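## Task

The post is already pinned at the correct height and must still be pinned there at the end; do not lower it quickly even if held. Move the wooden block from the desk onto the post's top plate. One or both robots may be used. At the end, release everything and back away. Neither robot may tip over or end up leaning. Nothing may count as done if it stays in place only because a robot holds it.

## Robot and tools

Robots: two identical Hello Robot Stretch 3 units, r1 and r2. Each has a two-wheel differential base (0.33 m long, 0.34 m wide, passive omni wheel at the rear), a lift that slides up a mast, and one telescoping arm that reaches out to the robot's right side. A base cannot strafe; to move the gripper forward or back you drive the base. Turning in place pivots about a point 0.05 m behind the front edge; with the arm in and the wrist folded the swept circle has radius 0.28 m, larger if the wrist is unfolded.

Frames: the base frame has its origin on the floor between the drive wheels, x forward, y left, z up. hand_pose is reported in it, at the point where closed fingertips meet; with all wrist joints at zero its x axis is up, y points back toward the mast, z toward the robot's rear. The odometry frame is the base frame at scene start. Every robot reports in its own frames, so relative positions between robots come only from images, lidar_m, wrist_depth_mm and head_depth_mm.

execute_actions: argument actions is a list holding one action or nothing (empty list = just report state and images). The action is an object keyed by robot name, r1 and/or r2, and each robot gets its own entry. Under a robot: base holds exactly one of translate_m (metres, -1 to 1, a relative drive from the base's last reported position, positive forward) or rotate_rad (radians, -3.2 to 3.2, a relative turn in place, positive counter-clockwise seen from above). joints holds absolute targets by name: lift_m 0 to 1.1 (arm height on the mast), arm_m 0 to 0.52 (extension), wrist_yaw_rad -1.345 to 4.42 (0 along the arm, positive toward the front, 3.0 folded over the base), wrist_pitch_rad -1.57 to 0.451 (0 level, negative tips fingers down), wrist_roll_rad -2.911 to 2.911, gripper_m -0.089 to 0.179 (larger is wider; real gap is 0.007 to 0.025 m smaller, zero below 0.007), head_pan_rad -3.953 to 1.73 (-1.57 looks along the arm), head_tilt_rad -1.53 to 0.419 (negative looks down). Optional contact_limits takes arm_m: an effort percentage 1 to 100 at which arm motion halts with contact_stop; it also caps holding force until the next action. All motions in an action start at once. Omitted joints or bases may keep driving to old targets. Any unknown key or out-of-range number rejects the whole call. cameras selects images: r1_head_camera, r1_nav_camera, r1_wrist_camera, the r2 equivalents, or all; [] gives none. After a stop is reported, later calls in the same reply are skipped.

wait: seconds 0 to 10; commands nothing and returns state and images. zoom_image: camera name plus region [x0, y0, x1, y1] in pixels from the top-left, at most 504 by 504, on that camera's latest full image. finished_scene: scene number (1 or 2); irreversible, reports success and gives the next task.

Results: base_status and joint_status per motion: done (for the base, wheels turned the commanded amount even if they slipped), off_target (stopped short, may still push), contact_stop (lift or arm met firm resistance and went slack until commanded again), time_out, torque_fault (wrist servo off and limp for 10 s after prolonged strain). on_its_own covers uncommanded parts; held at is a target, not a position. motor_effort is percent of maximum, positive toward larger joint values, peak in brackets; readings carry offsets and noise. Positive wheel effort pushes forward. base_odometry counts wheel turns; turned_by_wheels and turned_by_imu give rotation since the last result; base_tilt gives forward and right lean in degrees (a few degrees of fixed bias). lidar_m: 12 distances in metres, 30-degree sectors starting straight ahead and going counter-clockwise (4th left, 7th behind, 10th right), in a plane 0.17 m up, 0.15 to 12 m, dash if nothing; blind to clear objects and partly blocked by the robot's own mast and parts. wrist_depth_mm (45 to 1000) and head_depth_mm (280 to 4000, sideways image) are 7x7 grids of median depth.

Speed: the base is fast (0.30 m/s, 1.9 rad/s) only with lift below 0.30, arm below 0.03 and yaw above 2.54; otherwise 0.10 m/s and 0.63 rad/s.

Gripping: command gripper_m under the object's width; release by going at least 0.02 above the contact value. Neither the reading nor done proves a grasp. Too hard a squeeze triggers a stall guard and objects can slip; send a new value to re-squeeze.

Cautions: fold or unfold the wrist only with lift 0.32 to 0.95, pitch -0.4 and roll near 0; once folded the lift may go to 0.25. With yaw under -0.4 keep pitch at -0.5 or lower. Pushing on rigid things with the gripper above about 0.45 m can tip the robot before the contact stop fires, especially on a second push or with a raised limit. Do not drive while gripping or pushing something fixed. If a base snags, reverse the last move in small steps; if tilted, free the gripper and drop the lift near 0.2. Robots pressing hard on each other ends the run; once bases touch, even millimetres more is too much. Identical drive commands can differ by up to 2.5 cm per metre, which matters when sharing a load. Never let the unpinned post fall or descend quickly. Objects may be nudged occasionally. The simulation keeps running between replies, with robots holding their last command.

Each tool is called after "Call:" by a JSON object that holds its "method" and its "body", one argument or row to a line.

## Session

Call:
{"method": "execute_actions", "body": {
  "actions": []
}}

Scene clock: 0.00 s.
r1.base_odometry: x=+0.000 y=+0.000 heading=+0.000 (m, m, rad; r1's odometry frame)
r1.turned_by_wheels: +0.000 (rad since the last result)
r1.turned_by_imu: +0.000 (rad since the last result)
r1.base_tilt: forward=+0.6 right=+0.2 (deg)
r1.lidar_m: 3.01 2.72 3.56 1.61 0.93 0.80 0.80 0.92 1.23 1.23 1.42 2.43
r1.head_depth_mm: 1825 2641 - - - 3600 2343 / 1808 2637 - - - 3602 2372 / 1822 2631 - - - 3627 2388 / 1793 2609 - - - 3650 2377 / 1719 2609 - - - 3654 2373 / 1703 2606 - - - 3685 2386 / 1780 2583 - - - 3692 2394
r1.base_status: not commanded
r1.joint_positions: lift_m=+0.513 arm_m=+0.002 wrist_yaw_rad=+2.841 wrist_pitch_rad=-0.555 wrist_roll_rad=-0.006 gripper_m=+0.037 head_pan_rad=-0.008 head_tilt_rad=-0.010
r1.joint_status: not commanded
r1.motor_effort: left_wheel=+0 right_wheel=+0 lift_m=+21 arm_m=+0 wrist_yaw_rad=+1 wrist_pitch_rad=+6 wrist_roll_rad=+0 gripper_m=+0 head_pan_rad=+0 head_tilt_rad=+1 (%)
r1.hand_pose: x=+0.0395 y=+0.0492 z=+0.4960 quat_wxyz=(+0.293, +0.699, +0.091, +0.646) (m; r1's base frame)
r1.wrist_depth_mm: - - - - - - - / - - - - - - - / - - - - - - - / 883 977 936 918 904 887 861 / 815 - 819 794 801 791 761 / 699 686 - 672 671 685 654 / 633 634 - 608 615 594 580
r2.base_odometry: x=+0.000 y=+0.000 heading=+0.000 (m, m, rad; r2's odometry frame)
r2.turned_by_wheels: +0.000 (rad since the last result)
r2.turned_by_imu: +0.000 (rad since the last result)
r2.base_tilt: forward=+0.0 right=+0.8 (deg)
r2.lidar_m: 1.97 1.59 1.57 1.71 2.63 2.73 2.72 3.23 3.17 1.16 2.65 4.04
r2.head_depth_mm: 1756 2543 3839 - - 3405 2258 / 1755 2558 3163 3164 3216 3119 2238 / 1757 2570 2712 2725 2764 2737 2227 / 1763 2311 2392 2373 2377 2355 2241 / 1768 2085 2096 2076 2096 2081 2022 / 1779 1868 1866 1881 1859 1868 1876 / 1665 1685 1693 1679 1696 1690 1697
r2.base_status: not commanded
r2.joint_positions: lift_m=+0.372 arm_m=+0.003 wrist_yaw_rad=+3.009 wrist_pitch_rad=-0.429 wrist_roll_rad=-0.019 gripper_m=+0.037 head_pan_rad=+0.011 head_tilt_rad=-0.012
r2.joint_status: not commanded
r2.motor_effort: left_wheel=+0 right_wheel=+0 lift_m=+22 arm_m=+0 wrist_yaw_rad=-1 wrist_pitch_rad=+5 wrist_roll_rad=+0 gripper_m=+0 head_pan_rad=+0 head_tilt_rad=+2 (%)
r2.hand_pose: x=+0.0081 y=+0.0731 z=+0.3823 quat_wxyz=(+0.195, +0.693, +0.107, +0.686) (m; r2's base frame)
r2.wrist_depth_mm: - - - - - - - / - - - - - - - / - - - - - - - / 851 855 850 866 862 885 883 / 680 691 - 705 725 705 707 / 577 586 - 589 588 607 588 / 498 514 - 535 499 517 517
pictures: r1_head_camera (sideways: a quarter turn clockwise sets it upright), r1_nav_camera (sideways: a quarter turn counterclockwise sets it upright), r1_wrist_camera, r2_head_camera (sideways: a quarter turn clockwise sets it upright), r2_nav_camera (sideways: a quarter turn counterclockwise sets it upright), r2_wrist_camera
Images, in order (width x height): r1_head_camera 896x504, r1_nav_camera 672x504, r1_wrist_camera 644x364, r2_head_camera 896x504, r2_nav_camera 672x504, r2_wrist_camera 644x364.

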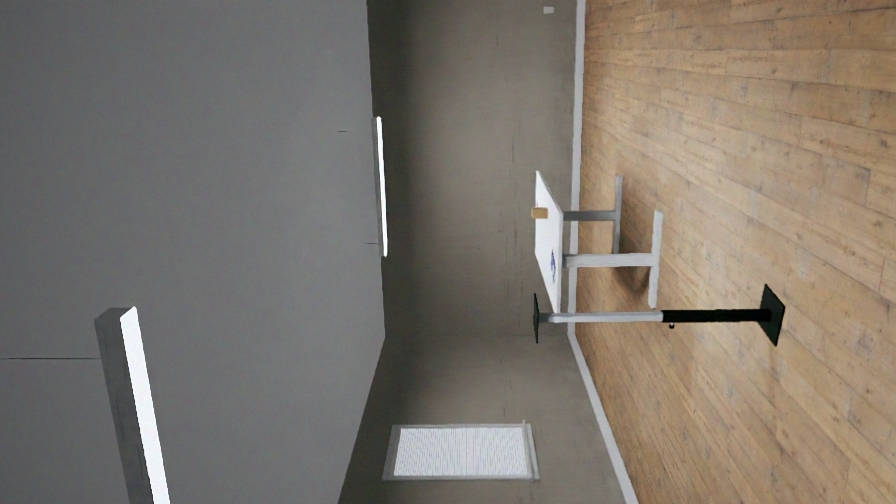

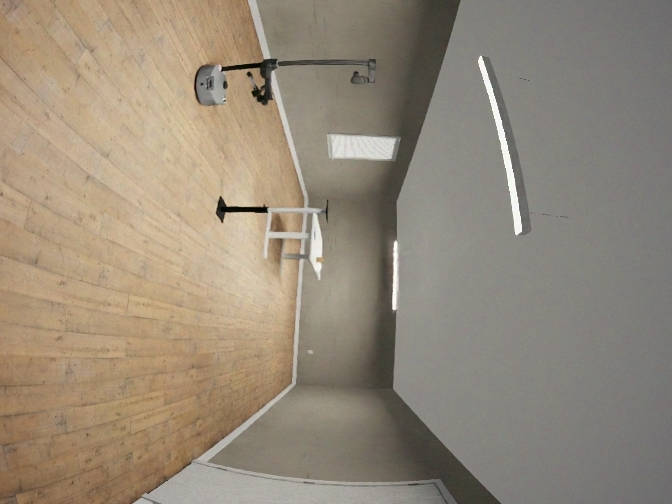

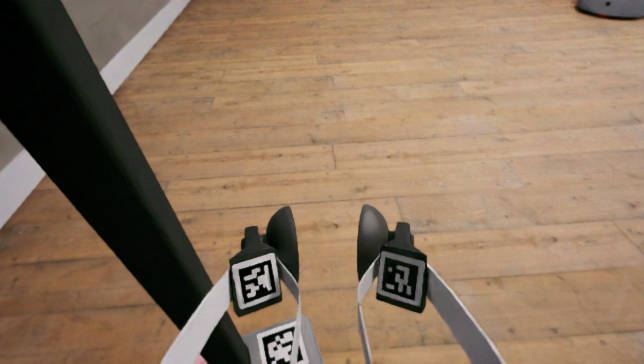

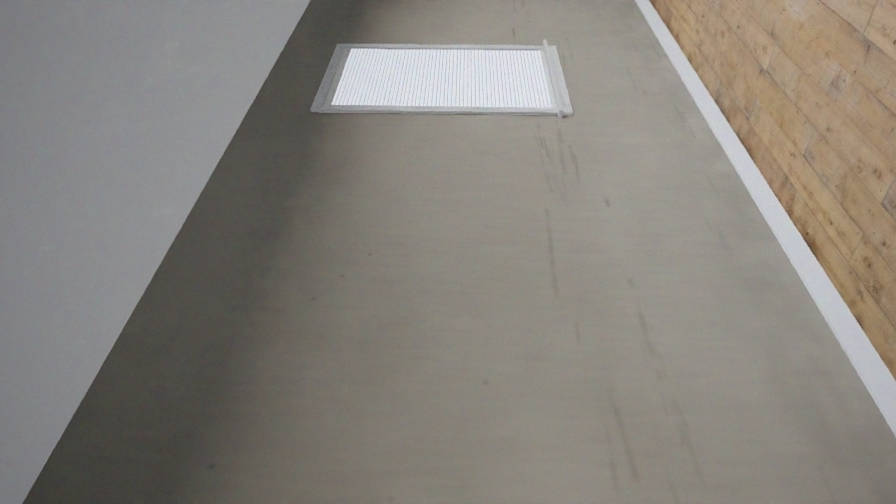

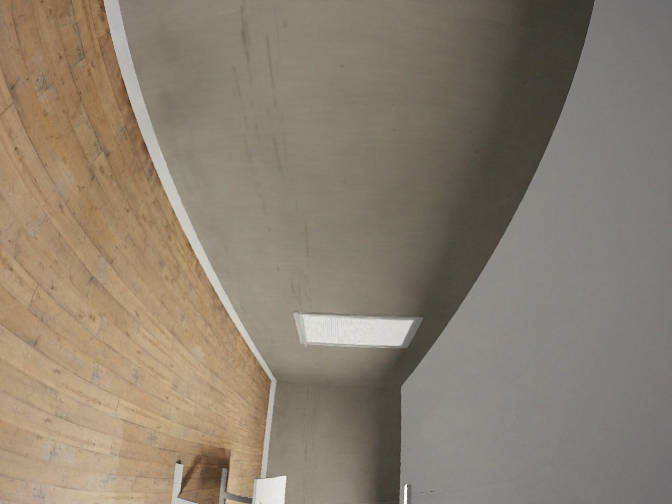

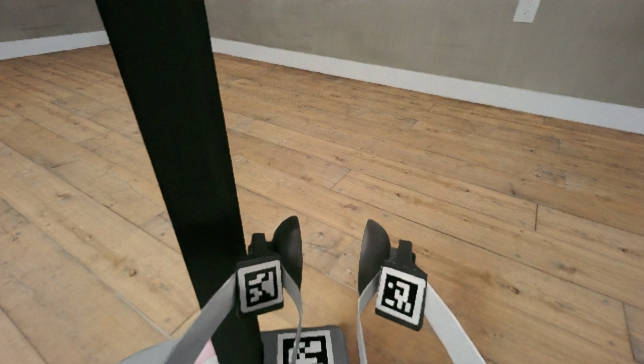

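Call:
{"method": "execute_actions", "body": {
  "actions": [
    {"r2": {"joints": {"head_pan_rad": -1.1, "head_tilt_rad": -0.35, "lift_m": 0.28}}}
  ],
  "cameras": ["r2_head_camera", "r2_nav_camera"]
}}

Scene clock: 29.73 s.
r1.base_odometry: x=+0.000 y=+0.000 heading=+0.000 (m, m, rad; r1's odometry frame)
r1.turned_by_wheels: +0.000 (rad since the last result)
r1.turned_by_imu: +0.000 (rad since the last result)
r1.base_tilt: forward=+0.6 right=+0.2 (deg)
r1.lidar_m: 3.01 2.73 3.55 1.61 0.93 0.80 0.80 0.93 1.23 1.23 1.42 2.42
r1.head_depth_mm: 1823 2632 - - - 3599 2339 / 1806 2650 - - - 3636 2358 / 1800 2615 - - - 3680 2368 / 1785 2664 - - - 3730 2359 / 1713 2612 - - - 3658 2392 / 1707 2599 - - - 3703 2401 / 1783 2600 - - - 3720 2425
r1.base_status: not commanded
r1.joint_positions: lift_m=+0.513 arm_m=+0.002 wrist_yaw_rad=+2.841 wrist_pitch_rad=-0.555 wrist_roll_rad=-0.006 gripper_m=+0.037 head_pan_rad=-0.008 head_tilt_rad=-0.010
r1.joint_status: not commanded
r1.motor_effort: left_wheel=+0(0) right_wheel=+0(0) lift_m=+21(21) arm_m=+0(0) wrist_yaw_rad=+0(0) wrist_pitch_rad=+6(5) wrist_roll_rad=+0(0) gripper_m=+0(1) head_pan_rad=+0(1) head_tilt_rad=+0(1) (%)
r1.hand_pose: x=+0.0395 y=+0.0492 z=+0.4960 quat_wxyz=(+0.293, +0.699, +0.091, +0.646) (m; r1's base frame)
r1.wrist_depth_mm: - - - - - - - / - - - - - - - / - - - - - - - / 893 974 912 913 917 904 871 / 827 - 817 801 801 748 778 / 712 682 - 677 681 662 679 / 613 621 - 595 599 595 587
r2.base_odometry: x=+0.000 y=+0.000 heading=+0.000 (m, m, rad; r2's odometry frame)
r2.turned_by_wheels: +0.000 (rad since the last result)
r2.turned_by_imu: -0.001 (rad since the last result)
r2.base_tilt: forward=+0.1 right=+0.7 (deg)
r2.lidar_m: 1.96 1.59 1.57 1.72 2.64 2.73 2.73 3.22 3.15 1.15 2.65 4.04
r2.head_depth_mm: - - - 3516 2449 1735 1414 / - - - - 2545 1883 1426 / - - - - 2546 1862 1465 / - - - - 2553 1854 1467 / 3734 - - 3793 2561 1856 1459 / 3756 - - 3249 2543 1846 1461 / 3779 - - 3675 2554 1854 1456
r2.base_status: not commanded
r2.joint_positions: lift_m=+0.280 arm_m=+0.003 wrist_yaw_rad=+3.009 wrist_pitch_rad=-0.430 wrist_roll_rad=-0.019 gripper_m=+0.037 head_pan_rad=-1.093 head_tilt_rad=-0.346
r2.joint_status: all done
r2.motor_effort: left_wheel=+0(0) right_wheel=+0(0) lift_m=+18(21) arm_m=+0(0) wrist_yaw_rad=+0(1) wrist_pitch_rad=+5(6) wrist_roll_rad=+0(0) gripper_m=+0(0) head_pan_rad=-2(28) head_tilt_rad=-3(29) (%)
r2.hand_pose: x=+0.0081 y=+0.0730 z=+0.2903 quat_wxyz=(+0.195, +0.693, +0.107, +0.686) (m; r2's base frame)
r2.wrist_depth_mm: - - - - - - - / - - - - - - - / 899 933 904 943 930 948 - / 682 702 711 717 716 736 735 / 557 567 - 571 586 584 595 / 477 492 - - 494 487 490 / 418 - - - 405 419 422
pictures: r2_head_camera (sideways: a quarter turn clockwise sets it upright), r2_nav_camera (sideways: a quarter turn counterclockwise sets it upright)
Images, in order (width x height): r2_head_camera 896x504, r2_nav_camera 672x504.

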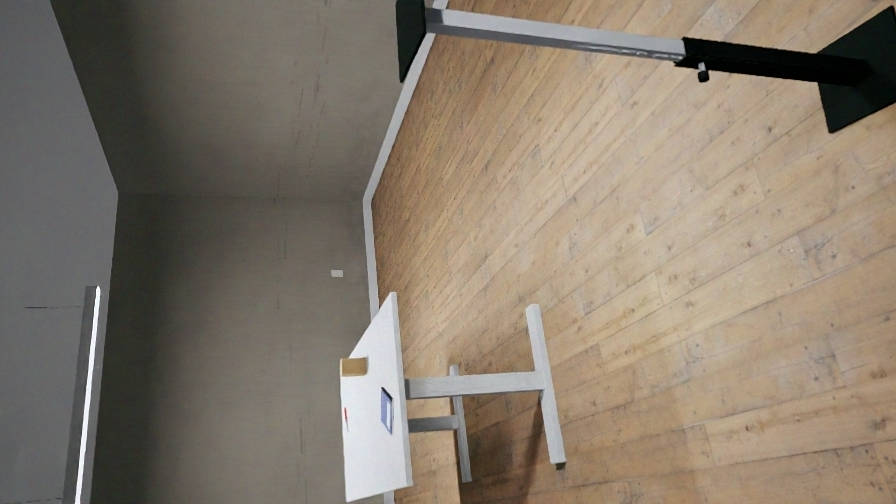

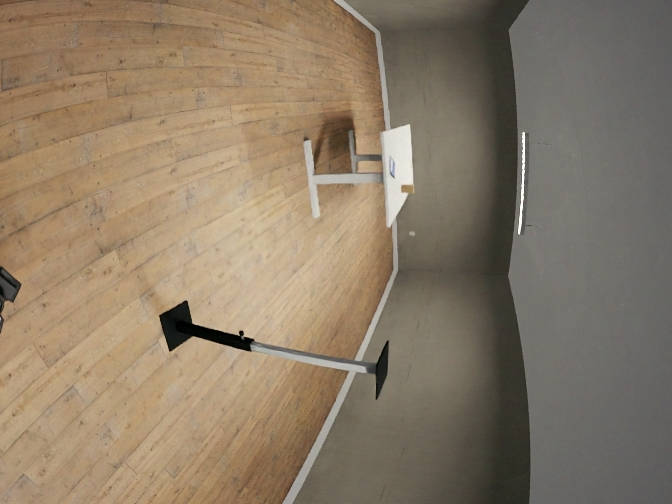

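Call:
{"method": "execute_actions", "body": {
  "actions": [
    {"r2": {"base": {"rotate_rad": -0.98}, "joints": {"head_pan_rad": 0.1, "head_tilt_rad": -0.45}}}
  ],
  "cameras": []
}}

Call:
{"method": "execute_actions", "body": {
  "actions": [
    {"r2": {"base": {"translate_m": 1.0}}}
  ],
  "cameras": []
}}

Call:
{"method": "execute_actions", "body": {
  "actions": [
    {"r2": {"base": {"translate_m": 1.0}}}
  ],
  "cameras": ["r2_head_camera", "r2_nav_camera"]
}}

Scene clock: 151.83 s.
r1.base_odometry: x=+0.000 y=+0.000 heading=+0.000 (m, m, rad; r1's odometry frame)
r1.turned_by_wheels: +0.000 (rad since the last result)
r1.turned_by_imu: +0.000 (rad since the last result)
r1.base_tilt: forward=+0.7 right=+0.3 (deg)
r1.lidar_m: 3.02 2.73 3.55 1.61 0.93 0.80 0.80 0.93 1.23 1.23 1.42 2.43
r1.head_depth_mm: 1813 2697 - - - 3614 2346 / 1813 2629 - - - 3627 2370 / 1800 2637 - - - 3640 2390 / 1803 2625 - - - 3686 2386 / 1715 2610 - - - 3672 2386 / 1717 2596 - - - 3687 2375 / 1786 2604 - - - 3707 2401
r1.base_status: not commanded
r1.joint_positions: lift_m=+0.513 arm_m=+0.002 wrist_yaw_rad=+2.841 wrist_pitch_rad=-0.555 wrist_roll_rad=-0.006 gripper_m=+0.037 head_pan_rad=-0.008 head_tilt_rad=-0.010
r1.joint_status: not commanded
r1.motor_effort: left_wheel=+0(1) right_wheel=+0(0) lift_m=+21(21) arm_m=+0(0) wrist_yaw_rad=+0(0) wrist_pitch_rad=+6(6) wrist_roll_rad=+0(0) gripper_m=+0(0) head_pan_rad=+1(0) head_tilt_rad=+1(1) (%)
r1.hand_pose: x=+0.0395 y=+0.0492 z=+0.4960 quat_wxyz=(+0.293, +0.699, +0.091, +0.646) (m; r1's base frame)
r1.wrist_depth_mm: - - - - - - - / - - - - - - - / - - - - - - - / 894 956 943 922 919 894 887 / 833 - 818 783 800 795 778 / 699 684 - 674 688 662 666 / 618 611 - 614 600 594 589
r2.base_odometry: x=+0.000 y=+0.000 heading=-0.980 (m, m, rad; r2's odometry frame)
r2.turned_by_wheels: -0.980 (rad since the last result)
r2.turned_by_imu: -0.990 (rad since the last result)
r2.base_tilt: forward=+0.0 right=+0.7 (deg)
r2.lidar_m: 2.65 3.46 1.87 1.57 1.57 1.77 2.74 2.73 2.72 3.18 3.17 1.16
r2.head_depth_mm: - - - 3156 2172 1661 1352 / - - - 3206 2171 1677 1344 / - - - 3149 2177 1664 1350 / - - 3017 2874 2177 1662 1344 / - - 3444 3128 2172 1663 1351 / - - - 3168 2176 1664 1342 / - - - 3129 2187 1661 1342
r2.base_status: done
r2.joint_positions: lift_m=+0.280 arm_m=+0.003 wrist_yaw_rad=+3.009 wrist_pitch_rad=-0.430 wrist_roll_rad=-0.019 gripper_m=+0.037 head_pan_rad=+0.093 head_tilt_rad=-0.445
r2.joint_status: all done
r2.motor_effort: left_wheel=+2(9) right_wheel=-2(6) lift_m=+17(18) arm_m=+0(0) wrist_yaw_rad=-1(1) wrist_pitch_rad=+6(6) wrist_roll_rad=+0(0) gripper_m=+0(0) head_pan_rad=+2(28) head_tilt_rad=-4(14) (%)
r2.hand_pose: x=+0.0081 y=+0.0730 z=+0.2903 quat_wxyz=(+0.195, +0.693, +0.107, +0.686) (m; r2's base frame)
r2.wrist_depth_mm: - - - - - - - / - - - - - - - / 914 911 918 939 938 961 - / 697 695 711 705 719 723 725 / 563 568 - 583 585 584 586 / 477 486 - - 494 494 492 / 422 - - - 411 421 428
pictures: none
No camera images: the call's "cameras" was empty. Leave "cameras" out to get every camera's image.

Scene clock: 156.83 s.
r1.base_odometry: x=+0.000 y=+0.000 heading=+0.000 (m, m, rad; r1's odometry frame)
r1.turned_by_wheels: +0.000 (rad since the last result)
r1.turned_by_imu: +0.000 (rad since the last result)
r1.base_tilt: forward=+0.6 right=+0.2 (deg)
r1.lidar_m: 3.02 3.32 3.54 1.61 0.93 0.80 0.80 0.93 1.23 1.23 1.42 2.42
r1.head_depth_mm: 1821 2656 - - - 3598 2343 / 1816 2645 - - - 3567 2356 / 1795 2627 - - - 3670 2374 / 1800 2608 - - - 3618 2378 / 1725 2603 - - - 3697 2383 / 1708 2599 - - - 3004 2430 / 1776 2598 - - - 3413 2380
r1.base_status: not commanded
r1.joint_positions: lift_m=+0.513 arm_m=+0.002 wrist_yaw_rad=+2.841 wrist_pitch_rad=-0.555 wrist_roll_rad=-0.006 gripper_m=+0.037 head_pan_rad=-0.008 head_tilt_rad=-0.010
r1.joint_status: not commanded
r1.motor_effort: left_wheel=+0(0) right_wheel=+0(0) lift_m=+21(21) arm_m=+0(0) wrist_yaw_rad=+0(0) wrist_pitch_rad=+5(6) wrist_roll_rad=+0(0) gripper_m=-1(0) head_pan_rad=+0(0) head_tilt_rad=+0(2) (%)
r1.hand_pose: x=+0.0395 y=+0.0492 z=+0.4960 quat_wxyz=(+0.293, +0.699, +0.091, +0.646) (m; r1's base frame)
r1.wrist_depth_mm: - - - - - - - / - - - - - - - / - - - - - - - / 903 948 925 926 897 915 888 / 797 - 830 797 790 761 752 / 708 692 - 677 676 676 668 / 612 613 - 603 598 599 591
r2.base_odometry: x=+0.557 y=-0.830 heading=-0.980 (m, m, rad; r2's odometry frame)
r2.turned_by_wheels: +0.000 (rad since the last result)
r2.turned_by_imu: +0.002 (rad since the last result)
r2.base_tilt: forward=+0.0 right=+0.7 (deg)
r2.lidar_m: 1.66 4.10 2.23 1.88 1.87 2.12 3.51 3.34 3.28 0.49 2.89 3.27
r2.head_depth_mm: - - - 3144 2189 1670 1346 / - - - 3132 2178 1667 1343 / - - - 2783 2160 1665 1347 / - - 2601 2798 2089 1659 1347 / - - 2583 1749 2077 1666 1344 / - - 2637 2641 2182 1671 1346 / - - - 3120 2160 1653 1348
r2.base_status: done
r2.joint_positions: lift_m=+0.280 arm_m=+0.003 wrist_yaw_rad=+3.009 wrist_pitch_rad=-0.430 wrist_roll_rad=-0.019 gripper_m=+0.037 head_pan_rad=+0.093 head_tilt_rad=-0.446
r2.joint_status: not commanded
r2.motor_effort: left_wheel=+2(11) right_wheel=-1(5) lift_m=+18(18) arm_m=+0(0) wrist_yaw_rad=+0(1) wrist_pitch_rad=+5(5) wrist_roll_rad=+0(0) gripper_m=+0(0) head_pan_rad=+2(2) head_tilt_rad=-3(4) (%)
r2.hand_pose: x=+0.0081 y=+0.0730 z=+0.2902 quat_wxyz=(+0.195, +0.693, +0.107, +0.686) (m; r2's base frame)
r2.wrist_depth_mm: - - - - - - - / - - - - - - - / 897 923 927 943 948 960 - / 682 689 698 714 717 724 738 / 560 565 - 579 587 587 591 / 473 496 - - 490 491 498 / 420 - - - 408 421 423
pictures: none
No camera images: the call's "cameras" was empty. Leave "cameras" out to get every camera's image.

Scene clock: 161.93 s.
r1.base_odometry: x=+0.000 y=+0.000 heading=+0.000 (m, m, rad; r1's odometry frame)
r1.turned_by_wheels: +0.000 (rad since the last result)
r1.turned_by_imu: +0.000 (rad since the last result)
r1.base_tilt: forward=+0.7 right=+0.3 (deg)
r1.lidar_m: 3.02 4.11 3.53 1.61 0.93 0.80 0.80 0.93 1.23 1.23 1.42 2.42
r1.head_depth_mm: 1810 2654 - - - 3598 2367 / 1804 2604 - - - 3633 2364 / 1807 2616 - - - 3595 2364 / 1797 2610 - - - 3675 2387 / 1706 2606 - - - 3620 2385 / 1711 2611 - - - 3705 2364 / 1782 2593 - - - 3709 2398
r1.base_status: not commanded
r1.joint_positions: lift_m=+0.513 arm_m=+0.002 wrist_yaw_rad=+2.841 wrist_pitch_rad=-0.555 wrist_roll_rad=-0.006 gripper_m=+0.037 head_pan_rad=-0.008 head_tilt_rad=-0.010
r1.joint_status: not commanded
r1.motor_effort: left_wheel=+0(1) right_wheel=+0(0) lift_m=+21(21) arm_m=+0(0) wrist_yaw_rad=+0(1) wrist_pitch_rad=+6(6) wrist_roll_rad=+0(0) gripper_m=+0(0) head_pan_rad=+0(0) head_tilt_rad=+0(1) (%)
r1.hand_pose: x=+0.0395 y=+0.0492 z=+0.4960 quat_wxyz=(+0.293, +0.699, +0.091, +0.646) (m; r1's base frame)
r1.wrist_depth_mm: - - - - - - - / - - - - - - - / - - - - - - - / 880 970 920 896 926 888 883 / 829 - 826 773 796 772 776 / 695 707 - 686 686 674 661 / 633 604 - 613 604 605 601
r2.base_odometry: x=+1.115 y=-1.661 heading=-0.980 (m, m, rad; r2's odometry frame)
r2.turned_by_wheels: +0.000 (rad since the last result)
r2.turned_by_imu: +0.002 (rad since the last result)
r2.base_tilt: forward=+0.0 right=+0.7 (deg)
r2.lidar_m: 4.14 0.70 2.58 2.18 2.18 2.46 4.08 1.03 3.06 2.60 2.59 2.92
r2.head_depth_mm: 3691 - - 3157 2195 1658 1345 / 3570 - - 3108 2179 1612 1343 / 3581 3800 - 3152 1075 802 1350 / 3503 3723 - 1524 985 803 1346 / 3413 3701 - 1278 979 775 1344 / 3397 3658 3800 1429 978 774 947 / 3284 3488 3749 1425 967 751 1313
r2.base_status: done
r2.joint_positions: lift_m=+0.280 arm_m=+0.003 wrist_yaw_rad=+3.009 wrist_pitch_rad=-0.430 wrist_roll_rad=-0.019 gripper_m=+0.037 head_pan_rad=+0.093 head_tilt_rad=-0.446
r2.joint_status: not commanded
r2.motor_effort: left_wheel=+2(9) right_wheel=-2(3) lift_m=+18(18) arm_m=-1(1) wrist_yaw_rad=-1(0) wrist_pitch_rad=+6(5) wrist_roll_rad=+0(0) gripper_m=+1(1) head_pan_rad=+2(3) head_tilt_rad=-3(3) (%)
r2.hand_pose: x=+0.0081 y=+0.0730 z=+0.2902 quat_wxyz=(+0.195, +0.693, +0.107, +0.686) (m; r2's base frame)
r2.wrist_depth_mm: - - - - - - - / - - - - - - - / 912 905 919 933 957 952 - / 690 701 703 713 708 735 718 / 564 567 - 575 599 586 583 / 472 493 - - 487 488 490 / 424 - - - 405 417 420
pictures: r2_head_camera (sideways: a quarter turn clockwise sets it upright), r2_nav_camera (sideways: a quarter turn counterclockwise sets it upright)
Images, in order (width x height): r2_head_camera 896x504, r2_nav_camera 672x504.

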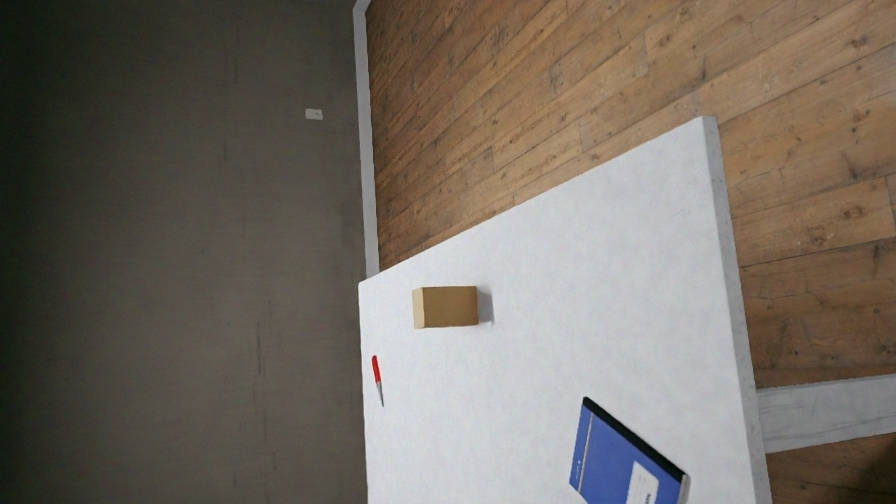

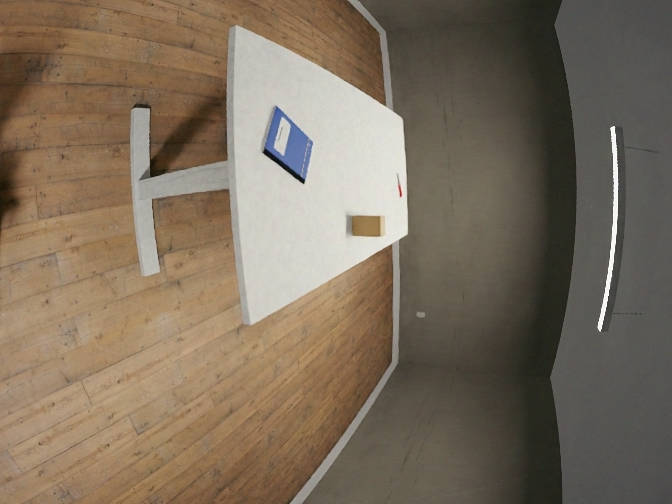

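Call:
{"method": "execute_actions", "body": {
  "actions": [
    {"r2": {"base": {"translate_m": 0.45}, "joints": {"lift_m": 0.73, "wrist_yaw_rad": 0.0, "gripper_m": 0.15}}}
  ],
  "cameras": ["r2_head_camera", "r2_nav_camera"]
}}

Scene clock: 259.97 s.
r1.base_odometry: x=+0.000 y=+0.000 heading=+0.000 (m, m, rad; r1's odometry frame)
r1.turned_by_wheels: +0.000 (rad since the last result)
r1.turned_by_imu: +0.000 (rad since the last result)
r1.base_tilt: forward=+0.6 right=+0.2 (deg)
r1.lidar_m: 3.01 4.09 3.54 1.61 0.93 0.80 0.80 0.92 1.23 1.23 1.42 2.42
r1.head_depth_mm: 1811 2647 - - - 3604 2338 / 1804 2624 - - - 3627 2360 / 1798 2618 - - - 3640 2373 / 1804 2621 - - - 3620 2381 / 1716 2619 - - - 3642 2398 / 1710 2602 - - - 3676 2389 / 1794 2601 - - - 3707 2375
r1.base_status: not commanded
r1.joint_positions: lift_m=+0.513 arm_m=+0.002 wrist_yaw_rad=+2.841 wrist_pitch_rad=-0.555 wrist_roll_rad=-0.006 gripper_m=+0.037 head_pan_rad=-0.008 head_tilt_rad=-0.010
r1.joint_status: not commanded
r1.motor_effort: left_wheel=+0(1) right_wheel=+0(1) lift_m=+21(22) arm_m=+0(0) wrist_yaw_rad=+1(0) wrist_pitch_rad=+6(6) wrist_roll_rad=+0(0) gripper_m=+0(1) head_pan_rad=+0(0) head_tilt_rad=+1(1) (%)
r1.hand_pose: x=+0.0395 y=+0.0492 z=+0.4960 quat_wxyz=(+0.293, +0.699, +0.091, +0.646) (m; r1's base frame)
r1.wrist_depth_mm: - - - - - - - / - - - - - - - / - - - - - - - / 898 995 938 934 911 893 906 / 821 - 808 782 808 759 766 / 698 692 - 680 670 678 677 / 622 636 - 612 600 588 601
r2.base_odometry: x=+1.365 y=-2.034 heading=-0.980 (m, m, rad; r2's odometry frame)
r2.turned_by_wheels: +0.000 (rad since the last result)
r2.turned_by_imu: -0.001 (rad since the last result)
r2.base_tilt: forward=+0.1 right=+0.8 (deg)
r2.lidar_m: 3.71 1.53 0.33 2.32 2.30 2.61 4.35 1.45 2.92 2.46 2.45 2.79
r2.head_depth_mm: 3293 3530 3865 3135 2169 1658 1351 / 3251 3518 3773 3172 2179 1664 1349 / 3156 3415 3687 3145 2175 1669 1283 / 3134 3308 3615 3169 1992 747 605 / 3100 3277 3519 1424 937 749 605 / 3045 3204 3442 1424 883 747 605 / 2974 3145 3361 1420 981 747 606
r2.base_status: done
r2.joint_positions: lift_m=+0.730 arm_m=+0.003 wrist_yaw_rad=+0.002 wrist_pitch_rad=-0.430 wrist_roll_rad=-0.019 gripper_m=+0.150 head_pan_rad=+0.093 head_tilt_rad=-0.446
r2.joint_status: all done
r2.motor_effort: left_wheel=+2(10) right_wheel=-1(5) lift_m=+26(27) arm_m=-1(0) wrist_yaw_rad=-3(2) wrist_pitch_rad=+5(5) wrist_roll_rad=+0(0) gripper_m=+0(87) head_pan_rad=+2(2) head_tilt_rad=-3(3) (%)
r2.hand_pose: x=-0.0211 y=-0.3708 z=+0.7397 quat_wxyz=(+0.698, +0.153, -0.684, -0.149) (m; r2's base frame)
r2.wrist_depth_mm: - - - - - - - / - - - - - - - / - - - - - - - / - - - - - - - / - - - - - - - / - - - - - - - / 833 835 854 831 853 854 868
pictures: r2_head_camera (sideways: a quarter turn clockwise sets it upright), r2_nav_camera (sideways: a quarter turn counterclockwise sets it upright)
Images, in order (width x height): r2_head_camera 896x504, r2_nav_camera 672x504.

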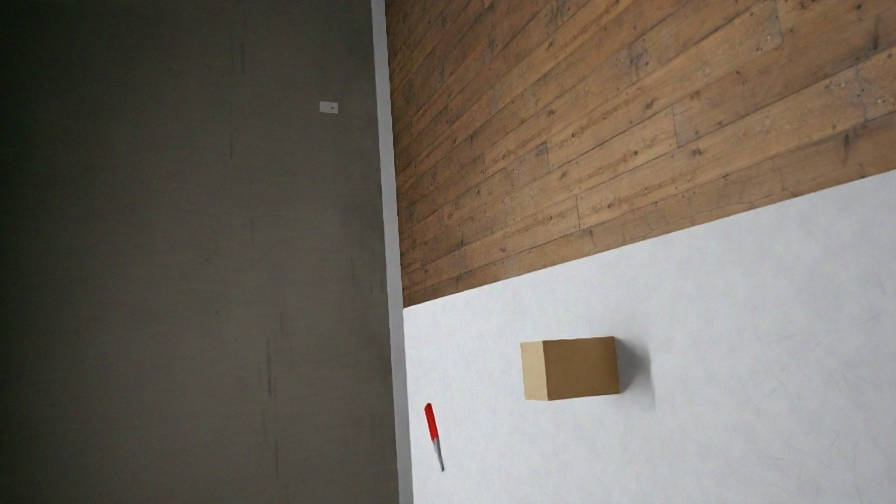

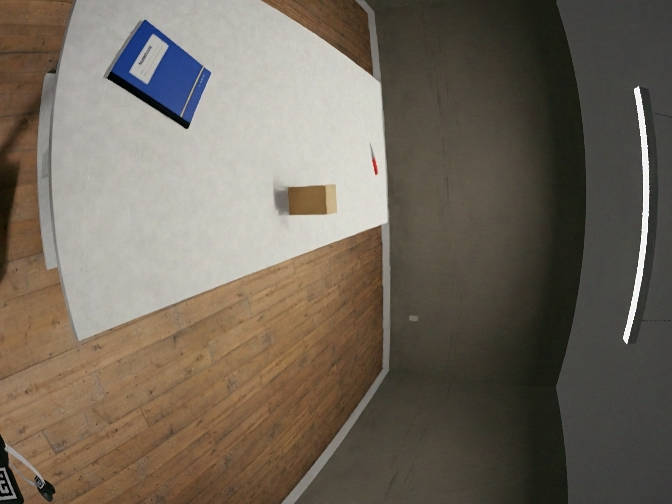

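Call:
{"method": "execute_actions", "body": {
  "actions": [
    {"r2": {"base": {"rotate_rad": 1.89}, "joints": {"wrist_pitch_rad": -0.1, "arm_m": 0.27, "head_pan_rad": -1.57, "head_tilt_rad": -0.65}}}
  ],
  "cameras": ["r2_head_camera", "r2_wrist_camera"]
}}

Scene clock: 299.80 s.
r1.base_odometry: x=+0.000 y=+0.000 heading=+0.000 (m, m, rad; r1's odometry frame)
r1.turned_by_wheels: +0.000 (rad since the last result)
r1.turned_by_imu: +0.000 (rad since the last result)
r1.base_tilt: forward=+0.7 right=+0.3 (deg)
r1.lidar_m: 3.02 4.09 3.55 1.61 0.93 0.80 0.80 0.93 1.23 1.23 1.43 2.43
r1.head_depth_mm: 1806 2648 - - - 3615 2367 / 1813 2653 - - - 3661 2356 / 1792 2664 - - - 3669 2385 / 1790 2632 - - - 3647 2384 / 1723 2609 - - - 3704 2385 / 1710 2606 - - - 3662 2408 / 1779 2598 - - - 3731 2378
r1.base_status: not commanded
r1.joint_positions: lift_m=+0.513 arm_m=+0.002 wrist_yaw_rad=+2.841 wrist_pitch_rad=-0.555 wrist_roll_rad=-0.006 gripper_m=+0.037 head_pan_rad=-0.008 head_tilt_rad=-0.010
r1.joint_status: not commanded
r1.motor_effort: left_wheel=+0(0) right_wheel=+0(0) lift_m=+21(21) arm_m=+0(0) wrist_yaw_rad=+1(0) wrist_pitch_rad=+6(6) wrist_roll_rad=+0(0) gripper_m=+0(0) head_pan_rad=+0(0) head_tilt_rad=+1(1) (%)
r1.hand_pose: x=+0.0395 y=+0.0492 z=+0.4960 quat_wxyz=(+0.293, +0.699, +0.091, +0.646) (m; r1's base frame)
r1.wrist_depth_mm: - - - - - - - / - - - - - - - / - - - - - - - / 903 962 930 909 907 893 861 / 819 - 831 764 800 775 762 / 712 679 - 680 681 667 677 / 623 617 - 599 604 596 595
r2.base_odometry: x=+1.365 y=-2.034 heading=+0.910 (m, m, rad; r2's odometry frame)
r2.turned_by_wheels: +1.890 (rad since the last result)
r2.turned_by_imu: +1.911 (rad since the last result)
r2.base_tilt: forward=+0.0 right=+0.7 (deg)
r2.lidar_m: 2.31 2.40 3.35 1.45 3.40 2.53 2.46 2.56 3.53 1.53 0.33 2.38
r2.head_depth_mm: 3002 3338 3086 2204 1732 1467 - / 3057 3355 3069 2106 - 612 533 / 3068 3357 1383 988 - 614 532 / 3055 3367 1378 913 769 629 533 / 3047 3364 1386 992 770 630 534 / 3096 3389 1386 990 768 631 534 / 3119 3446 1397 992 770 621 534
r2.base_status: done
r2.joint_positions: lift_m=+0.730 arm_m=+0.270 wrist_yaw_rad=+0.001 wrist_pitch_rad=-0.123 wrist_roll_rad=-0.019 gripper_m=+0.150 head_pan_rad=-1.563 head_tilt_rad=-0.642
r2.joint_status: all done
r2.motor_effort: left_wheel=-3(7) right_wheel=+2(5) lift_m=+27(26) arm_m=+2(2) wrist_yaw_rad=-2(3) wrist_pitch_rad=+9(10) wrist_roll_rad=+0(0) gripper_m=+0(0) head_pan_rad=-3(31) head_tilt_rad=-6(26) (%)
r2.hand_pose: x=-0.0213 y=-0.6660 z=+0.8132 quat_wxyz=(+0.713, +0.044, -0.699, -0.043) (m; r2's base frame)
r2.wrist_depth_mm: - - - - - - - / - - - - - - - / - - - - - - - / 530 559 563 290 - - - / 357 389 376 303 392 - - / 273 - 278 283 288 - - / 222 219 223 226 229 223 -
pictures: r2_head_camera (sideways: a quarter turn clockwise sets it upright), r2_wrist_camera
Images, in order (width x height): r2_head_camera 896x504, r2_wrist_camera 644x364.

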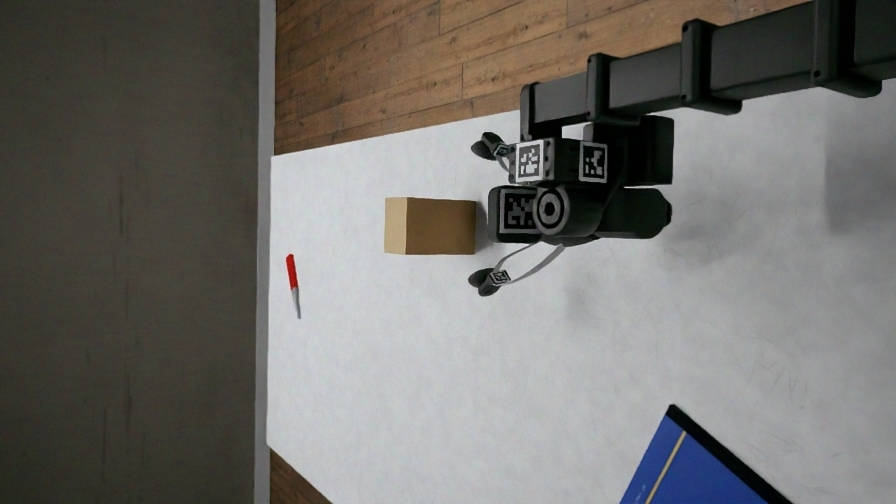

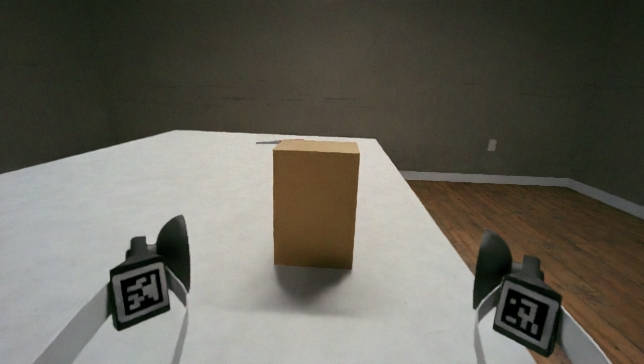

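Call:
{"method": "execute_actions", "body": {
  "actions": [
    {"r2": {"base": {"translate_m": 0.01}, "joints": {"arm_m": 0.415, "lift_m": 0.712}}}
  ],
  "cameras": ["r2_head_camera", "r2_wrist_camera"]
}}

Scene clock: 327.33 s.
r1.base_odometry: x=+0.000 y=+0.000 heading=+0.000 (m, m, rad; r1's odometry frame)
r1.turned_by_wheels: +0.000 (rad since the last result)
r1.turned_by_imu: +0.000 (rad since the last result)
r1.base_tilt: forward=+0.7 right=+0.3 (deg)
r1.lidar_m: 3.03 4.09 3.54 1.61 0.93 0.80 0.80 0.93 1.23 1.23 1.42 2.42
r1.head_depth_mm: 1812 2634 - - - 3641 2331 / 1810 2641 - - - 3614 2350 / 1805 2653 - - - 3690 2361 / 1805 2610 - - - 3632 2381 / 1712 2626 - - - 3729 2394 / 1716 2574 - - - 3705 2395 / 1778 2591 - - - 3681 2385
r1.base_status: not commanded
r1.joint_positions: lift_m=+0.513 arm_m=+0.002 wrist_yaw_rad=+2.841 wrist_pitch_rad=-0.555 wrist_roll_rad=-0.006 gripper_m=+0.037 head_pan_rad=-0.008 head_tilt_rad=-0.010
r1.joint_status: not commanded
r1.motor_effort: left_wheel=+0(1) right_wheel=+0(0) lift_m=+21(21) arm_m=+0(0) wrist_yaw_rad=+0(1) wrist_pitch_rad=+6(6) wrist_roll_rad=+0(0) gripper_m=+0(1) head_pan_rad=+0(0) head_tilt_rad=+2(1) (%)
r1.hand_pose: x=+0.0395 y=+0.0492 z=+0.4960 quat_wxyz=(+0.293, +0.699, +0.091, +0.646) (m; r1's base frame)
r1.wrist_depth_mm: - - - - - - - / - - - - - - - / - - - - - - - / 908 948 944 897 887 875 885 / 832 - 810 787 803 769 760 / 705 686 - 696 674 670 669 / 633 609 - 604 604 601 593
r2.base_odometry: x=+1.372 y=-2.026 heading=+0.910 (m, m, rad; r2's odometry frame)
r2.turned_by_wheels: +0.000 (rad since the last result)
r2.turned_by_imu: -0.002 (rad since the last result)
r2.base_tilt: forward=+0.0 right=+0.7 (deg)
r2.lidar_m: 2.30 2.39 3.31 1.45 3.42 2.55 2.46 2.57 3.55 1.53 0.33 2.36
r2.head_depth_mm: 3022 3328 3099 2232 1719 1451 - / 3024 3370 3071 2194 - 613 521 / 3002 3396 1387 1079 744 629 531 / 3044 3401 1385 923 766 630 533 / 3083 3371 1389 992 771 630 533 / 3095 3403 1395 992 771 629 533 / 3136 3412 1392 992 770 621 534
r2.base_status: done
r2.joint_positions: lift_m=+0.712 arm_m=+0.415 wrist_yaw_rad=+0.001 wrist_pitch_rad=-0.122 wrist_roll_rad=-0.019 gripper_m=+0.150 head_pan_rad=-1.563 head_tilt_rad=-0.642
r2.joint_status: all done
r2.motor_effort: left_wheel=-3(4) right_wheel=+2(5) lift_m=+18(22) arm_m=+3(0) wrist_yaw_rad=-1(2) wrist_pitch_rad=+8(8) wrist_roll_rad=+0(0) gripper_m=+0(0) head_pan_rad=-2(2) head_tilt_rad=-6(5) (%)
r2.hand_pose: x=-0.0213 y=-0.8110 z=+0.7957 quat_wxyz=(+0.713, +0.044, -0.699, -0.043) (m; r2's base frame)
r2.wrist_depth_mm: - - - - - - - / - - - - - - - / - - - - - - - / 486 494 425 140 451 - - / 324 349 294 144 310 - - / 244 - 226 153 236 - - / 200 197 192 161 199 200 -
pictures: r2_head_camera (sideways: a quarter turn clockwise sets it upright), r2_wrist_camera
Images, in order (width x height): r2_head_camera 896x504, r2_wrist_camera 644x364.

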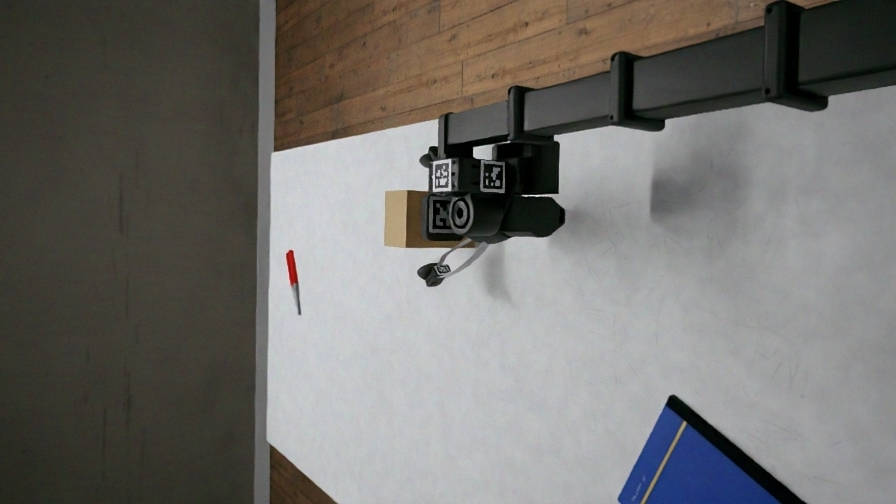

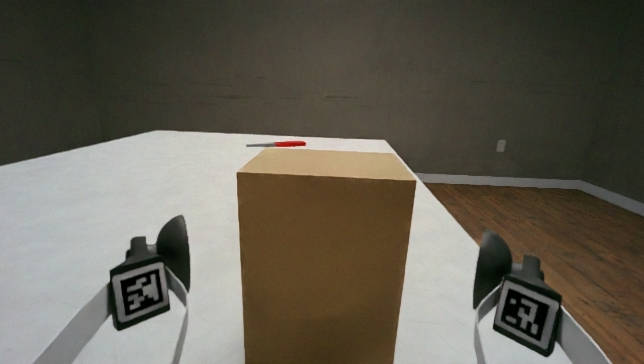

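Call:
{"method": "execute_actions", "body": {
  "actions": [
    {"r2": {"joints": {"gripper_m": 0.055}}}
  ],
  "cameras": ["r2_wrist_camera"]
}}

Scene clock: 337.97 s.
r1.base_odometry: x=+0.000 y=+0.000 heading=+0.000 (m, m, rad; r1's odometry frame)
r1.turned_by_wheels: +0.000 (rad since the last result)
r1.turned_by_imu: +0.000 (rad since the last result)
r1.base_tilt: forward=+0.6 right=+0.2 (deg)
r1.lidar_m: 3.01 4.10 3.54 1.61 0.93 0.80 0.80 0.93 1.23 1.23 1.42 2.43
r1.head_depth_mm: 1809 2635 - - - 3604 2367 / 1804 2646 - - - 3605 2346 / 1811 2655 - - - 3615 2342 / 1806 2632 - - - 3623 2364 / 1718 2581 - - - 3735 2404 / 1701 2604 - - - 3689 2398 / 1770 2582 - - - 3672 2402
r1.base_status: not commanded
r1.joint_positions: lift_m=+0.513 arm_m=+0.002 wrist_yaw_rad=+2.841 wrist_pitch_rad=-0.555 wrist_roll_rad=-0.006 gripper_m=+0.037 head_pan_rad=-0.008 head_tilt_rad=-0.010
r1.joint_status: not commanded
r1.motor_effort: left_wheel=+0(0) right_wheel=+0(0) lift_m=+21(21) arm_m=+0(0) wrist_yaw_rad=+0(0) wrist_pitch_rad=+6(6) wrist_roll_rad=+0(0) gripper_m=+0(0) head_pan_rad=+0(0) head_tilt_rad=+2(1) (%)
r1.hand_pose: x=+0.0395 y=+0.0492 z=+0.4960 quat_wxyz=(+0.293, +0.699, +0.091, +0.646) (m; r1's base frame)
r1.wrist_depth_mm: - - - - - - - / - - - - - - - / - - - - - - - / 880 919 927 932 898 903 893 / 804 - 817 770 804 796 757 / 708 708 - 696 684 675 679 / 626 625 - 611 600 591 589
r2.base_odometry: x=+1.372 y=-2.026 heading=+0.910 (m, m, rad; r2's odometry frame)
r2.turned_by_wheels: +0.000 (rad since the last result)
r2.turned_by_imu: -0.001 (rad since the last result)
r2.base_tilt: forward=+0.0 right=+0.7 (deg)
r2.lidar_m: 2.30 2.40 3.31 1.44 3.43 2.54 2.46 2.56 3.56 1.53 0.33 2.37
r2.head_depth_mm: 3029 3321 3076 2195 1723 1456 - / 3005 3376 3109 2200 - 613 521 / 3023 3386 1378 1056 746 629 533 / 3082 3454 1386 953 769 629 532 / 3056 3379 1387 988 768 629 534 / 3095 3364 1389 994 769 628 533 / 3098 3436 1390 992 770 621 533
r2.base_status: not commanded
r2.joint_positions: lift_m=+0.712 arm_m=+0.415 wrist_yaw_rad=+0.002 wrist_pitch_rad=-0.124 wrist_roll_rad=-0.019 gripper_m=+0.056 head_pan_rad=-1.563 head_tilt_rad=-0.642
r2.joint_status: all done
r2.motor_effort: left_wheel=-2(3) right_wheel=+2(2) lift_m=+18(18) arm_m=+2(2) wrist_yaw_rad=-2(3) wrist_pitch_rad=+9(9) wrist_roll_rad=+0(0) gripper_m=-14(90) head_pan_rad=-2(2) head_tilt_rad=-5(5) (%)
r2.hand_pose: x=-0.0211 y=-0.8109 z=+0.7953 quat_wxyz=(+0.713, +0.045, -0.699, -0.043) (m; r2's base frame)
r2.wrist_depth_mm: - - - - - - - / - - - - - - - / - - - - - - - / 479 486 460 140 166 - - / 322 327 302 145 145 - - / 243 245 154 152 152 - - / 195 197 191 161 165 207 -
pictures: r2_wrist_camera
Images, in order (width x height): r2_wrist_camera 644x364.

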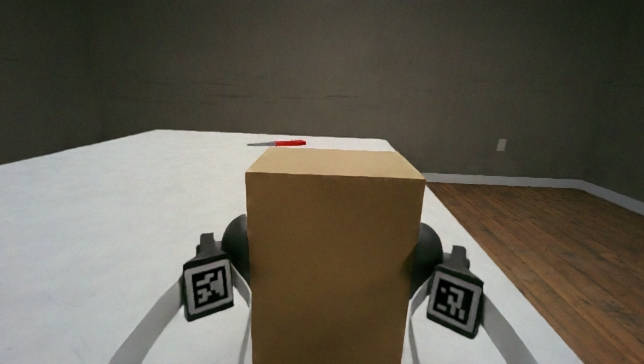

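Call:
{"method": "execute_actions", "body": {
  "actions": [
    {"r2": {"joints": {"gripper_m": 0.042}}}
  ],
  "cameras": []
}}

Call:
{"method": "execute_actions", "body": {
  "actions": [
    {"r2": {"joints": {"lift_m": 0.735}}}
  ],
  "cameras": ["r2_wrist_camera"]
}}

Scene clock: 378.80 s.
r1.base_odometry: x=+0.000 y=+0.000 heading=+0.000 (m, m, rad; r1's odometry frame)
r1.turned_by_wheels: +0.000 (rad since the last result)
r1.turned_by_imu: +0.000 (rad since the last result)
r1.base_tilt: forward=+0.7 right=+0.3 (deg)
r1.lidar_m: 3.02 4.13 3.53 1.61 0.93 0.80 0.80 0.92 1.23 1.22 1.42 2.42
r1.head_depth_mm: 1815 2657 - - - 3587 2343 / 1804 2658 - - - 3658 2340 / 1807 2649 - - - 3637 2336 / 1802 2633 - - - 3618 2380 / 1717 2600 - - - 3627 2402 / 1716 2620 - - - 3630 2386 / 1788 2573 - - - 3679 2396
r1.base_status: not commanded
r1.joint_positions: lift_m=+0.513 arm_m=+0.002 wrist_yaw_rad=+2.841 wrist_pitch_rad=-0.555 wrist_roll_rad=-0.006 gripper_m=+0.037 head_pan_rad=-0.008 head_tilt_rad=-0.010
r1.joint_status: not commanded
r1.motor_effort: left_wheel=+0(0) right_wheel=+0(0) lift_m=+21(21) arm_m=+0(0) wrist_yaw_rad=+0(0) wrist_pitch_rad=+6(6) wrist_roll_rad=+0(0) gripper_m=-1(0) head_pan_rad=+0(0) head_tilt_rad=+1(1) (%)
r1.hand_pose: x=+0.0395 y=+0.0492 z=+0.4960 quat_wxyz=(+0.293, +0.699, +0.091, +0.646) (m; r1's base frame)
r1.wrist_depth_mm: - - - - - - - / - - - - - - - / - - - - - - - / 897 979 941 891 913 894 897 / 815 - 820 801 790 764 763 / 717 690 - 693 666 685 676 / 634 612 - 594 599 602 591
r2.base_odometry: x=+1.372 y=-2.026 heading=+0.910 (m, m, rad; r2's odometry frame)
r2.turned_by_wheels: +0.000 (rad since the last result)
r2.turned_by_imu: -0.001 (rad since the last result)
r2.base_tilt: forward=+0.0 right=+0.8 (deg)
r2.lidar_m: 2.29 2.40 3.31 1.45 3.41 2.55 2.46 2.57 3.56 1.53 0.33 2.37
r2.head_depth_mm: 3029 3330 3091 2188 1716 1451 - / 3056 3369 3091 2210 - 613 522 / 3055 3359 1384 1057 746 629 532 / 3032 3404 1385 952 768 630 532 / 3107 3407 1382 989 770 630 533 / 3068 3434 1387 991 769 630 534 / 3053 3423 1391 990 771 621 534
r2.base_status: not commanded
r2.joint_positions: lift_m=+0.712 arm_m=+0.415 wrist_yaw_rad=+0.002 wrist_pitch_rad=-0.124 wrist_roll_rad=-0.019 gripper_m=+0.043 head_pan_rad=-1.563 head_tilt_rad=-0.642
r2.joint_status: all done
r2.motor_effort: left_wheel=-2(3) right_wheel=+2(2) lift_m=+18(18) arm_m=+2(3) wrist_yaw_rad=-2(2) wrist_pitch_rad=+9(8) wrist_roll_rad=+0(0) gripper_m=-19(73) head_pan_rad=-3(2) head_tilt_rad=-6(5) (%)
r2.hand_pose: x=-0.0211 y=-0.8109 z=+0.7953 quat_wxyz=(+0.713, +0.045, -0.699, -0.043) (m; r2's base frame)
r2.wrist_depth_mm: - - - - - - - / - - - - - - - / - - - - - - - / 477 494 457 139 166 - - / 320 329 310 144 145 - - / 242 246 152 152 151 - - / 195 197 191 161 164 207 -
pictures: none
No camera images: the call's "cameras" was empty. Leave "cameras" out to get every camera's image.

Scene clock: 379.77 s.
r1.base_odometry: x=+0.000 y=+0.000 heading=+0.000 (m, m, rad; r1's odometry frame)
r1.turned_by_wheels: +0.000 (rad since the last result)
r1.turned_by_imu: +0.000 (rad since the last result)
r1.base_tilt: forward=+0.7 right=+0.2 (deg)
r1.lidar_m: 3.03 4.10 3.55 1.61 0.93 0.80 0.80 0.93 1.23 1.23 1.42 2.42
r1.head_depth_mm: 1811 2627 - - - 3574 2356 / 1797 2654 - - - 3660 2353 / 1802 2655 - - - 3582 2377 / 1798 2617 - - - 3623 2392 / 1724 2627 - - - 3660 2365 / 1711 2596 - - - 3710 2396 / 1775 2569 - - - 3688 2404
r1.base_status: not commanded
r1.joint_positions: lift_m=+0.513 arm_m=+0.002 wrist_yaw_rad=+2.841 wrist_pitch_rad=-0.555 wrist_roll_rad=-0.006 gripper_m=+0.037 head_pan_rad=-0.008 head_tilt_rad=-0.010
r1.joint_status: not commanded
r1.motor_effort: left_wheel=+0(0) right_wheel=+0(0) lift_m=+21(21) arm_m=+0(0) wrist_yaw_rad=+1(0) wrist_pitch_rad=+6(6) wrist_roll_rad=+0(0) gripper_m=+0(0) head_pan_rad=+0(0) head_tilt_rad=+1(2) (%)
r1.hand_pose: x=+0.0395 y=+0.0492 z=+0.4960 quat_wxyz=(+0.293, +0.699, +0.091, +0.646) (m; r1's base frame)
r1.wrist_depth_mm: - - - - - - - / - - - - - - - / - - - - - - - / 892 956 928 921 898 883 910 / 798 - 827 809 794 758 757 / 698 698 - 676 677 670 666 / 623 617 - 614 600 600 595
r2.base_odometry: x=+1.372 y=-2.026 heading=+0.910 (m, m, rad; r2's odometry frame)
r2.turned_by_wheels: +0.000 (rad since the last result)
r2.turned_by_imu: +0.000 (rad since the last result)
r2.base_tilt: forward=+0.0 right=+0.8 (deg)
r2.lidar_m: 2.30 2.39 3.31 1.44 3.40 2.54 2.47 2.57 3.56 1.53 0.33 2.38
r2.head_depth_mm: 3025 3316 3069 2206 1786 1444 - / 3028 3362 3073 2314 - 620 532 / 3069 3333 1384 - 745 628 532 / 3045 3448 1385 949 768 628 534 / 3082 3393 1386 989 771 629 534 / 3106 3375 1386 989 769 630 533 / 3097 3430 1388 993 768 621 534
r2.base_status: not commanded
r2.joint_positions: lift_m=+0.735 arm_m=+0.415 wrist_yaw_rad=+0.002 wrist_pitch_rad=-0.147 wrist_roll_rad=-0.019 gripper_m=+0.043 head_pan_rad=-1.563 head_tilt_rad=-0.642
r2.joint_status: all done
r2.motor_effort: left_wheel=-3(2) right_wheel=+2(2) lift_m=+28(28) arm_m=+2(2) wrist_yaw_rad=-3(2) wrist_pitch_rad=+16(18) wrist_roll_rad=+0(0) gripper_m=-19(19) head_pan_rad=-3(3) head_tilt_rad=-5(5) (%)
r2.hand_pose: x=-0.0211 y=-0.8096 z=+0.8120 quat_wxyz=(+0.712, +0.053, -0.698, -0.051) (m; r2's base frame)
r2.wrist_depth_mm: - - - - - - - / - - - - - - - / - - - - - - - / 507 516 483 140 173 - - / 344 354 336 145 145 - - / 266 269 152 152 151 - - / 214 216 209 159 161 227 -
pictures: r2_wrist_camera
Images, in order (width x height): r2_wrist_camera 644x364.

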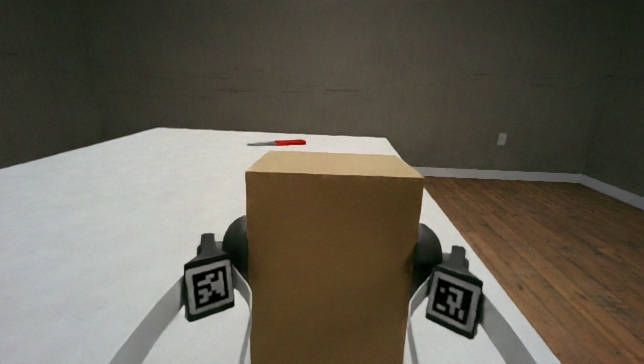

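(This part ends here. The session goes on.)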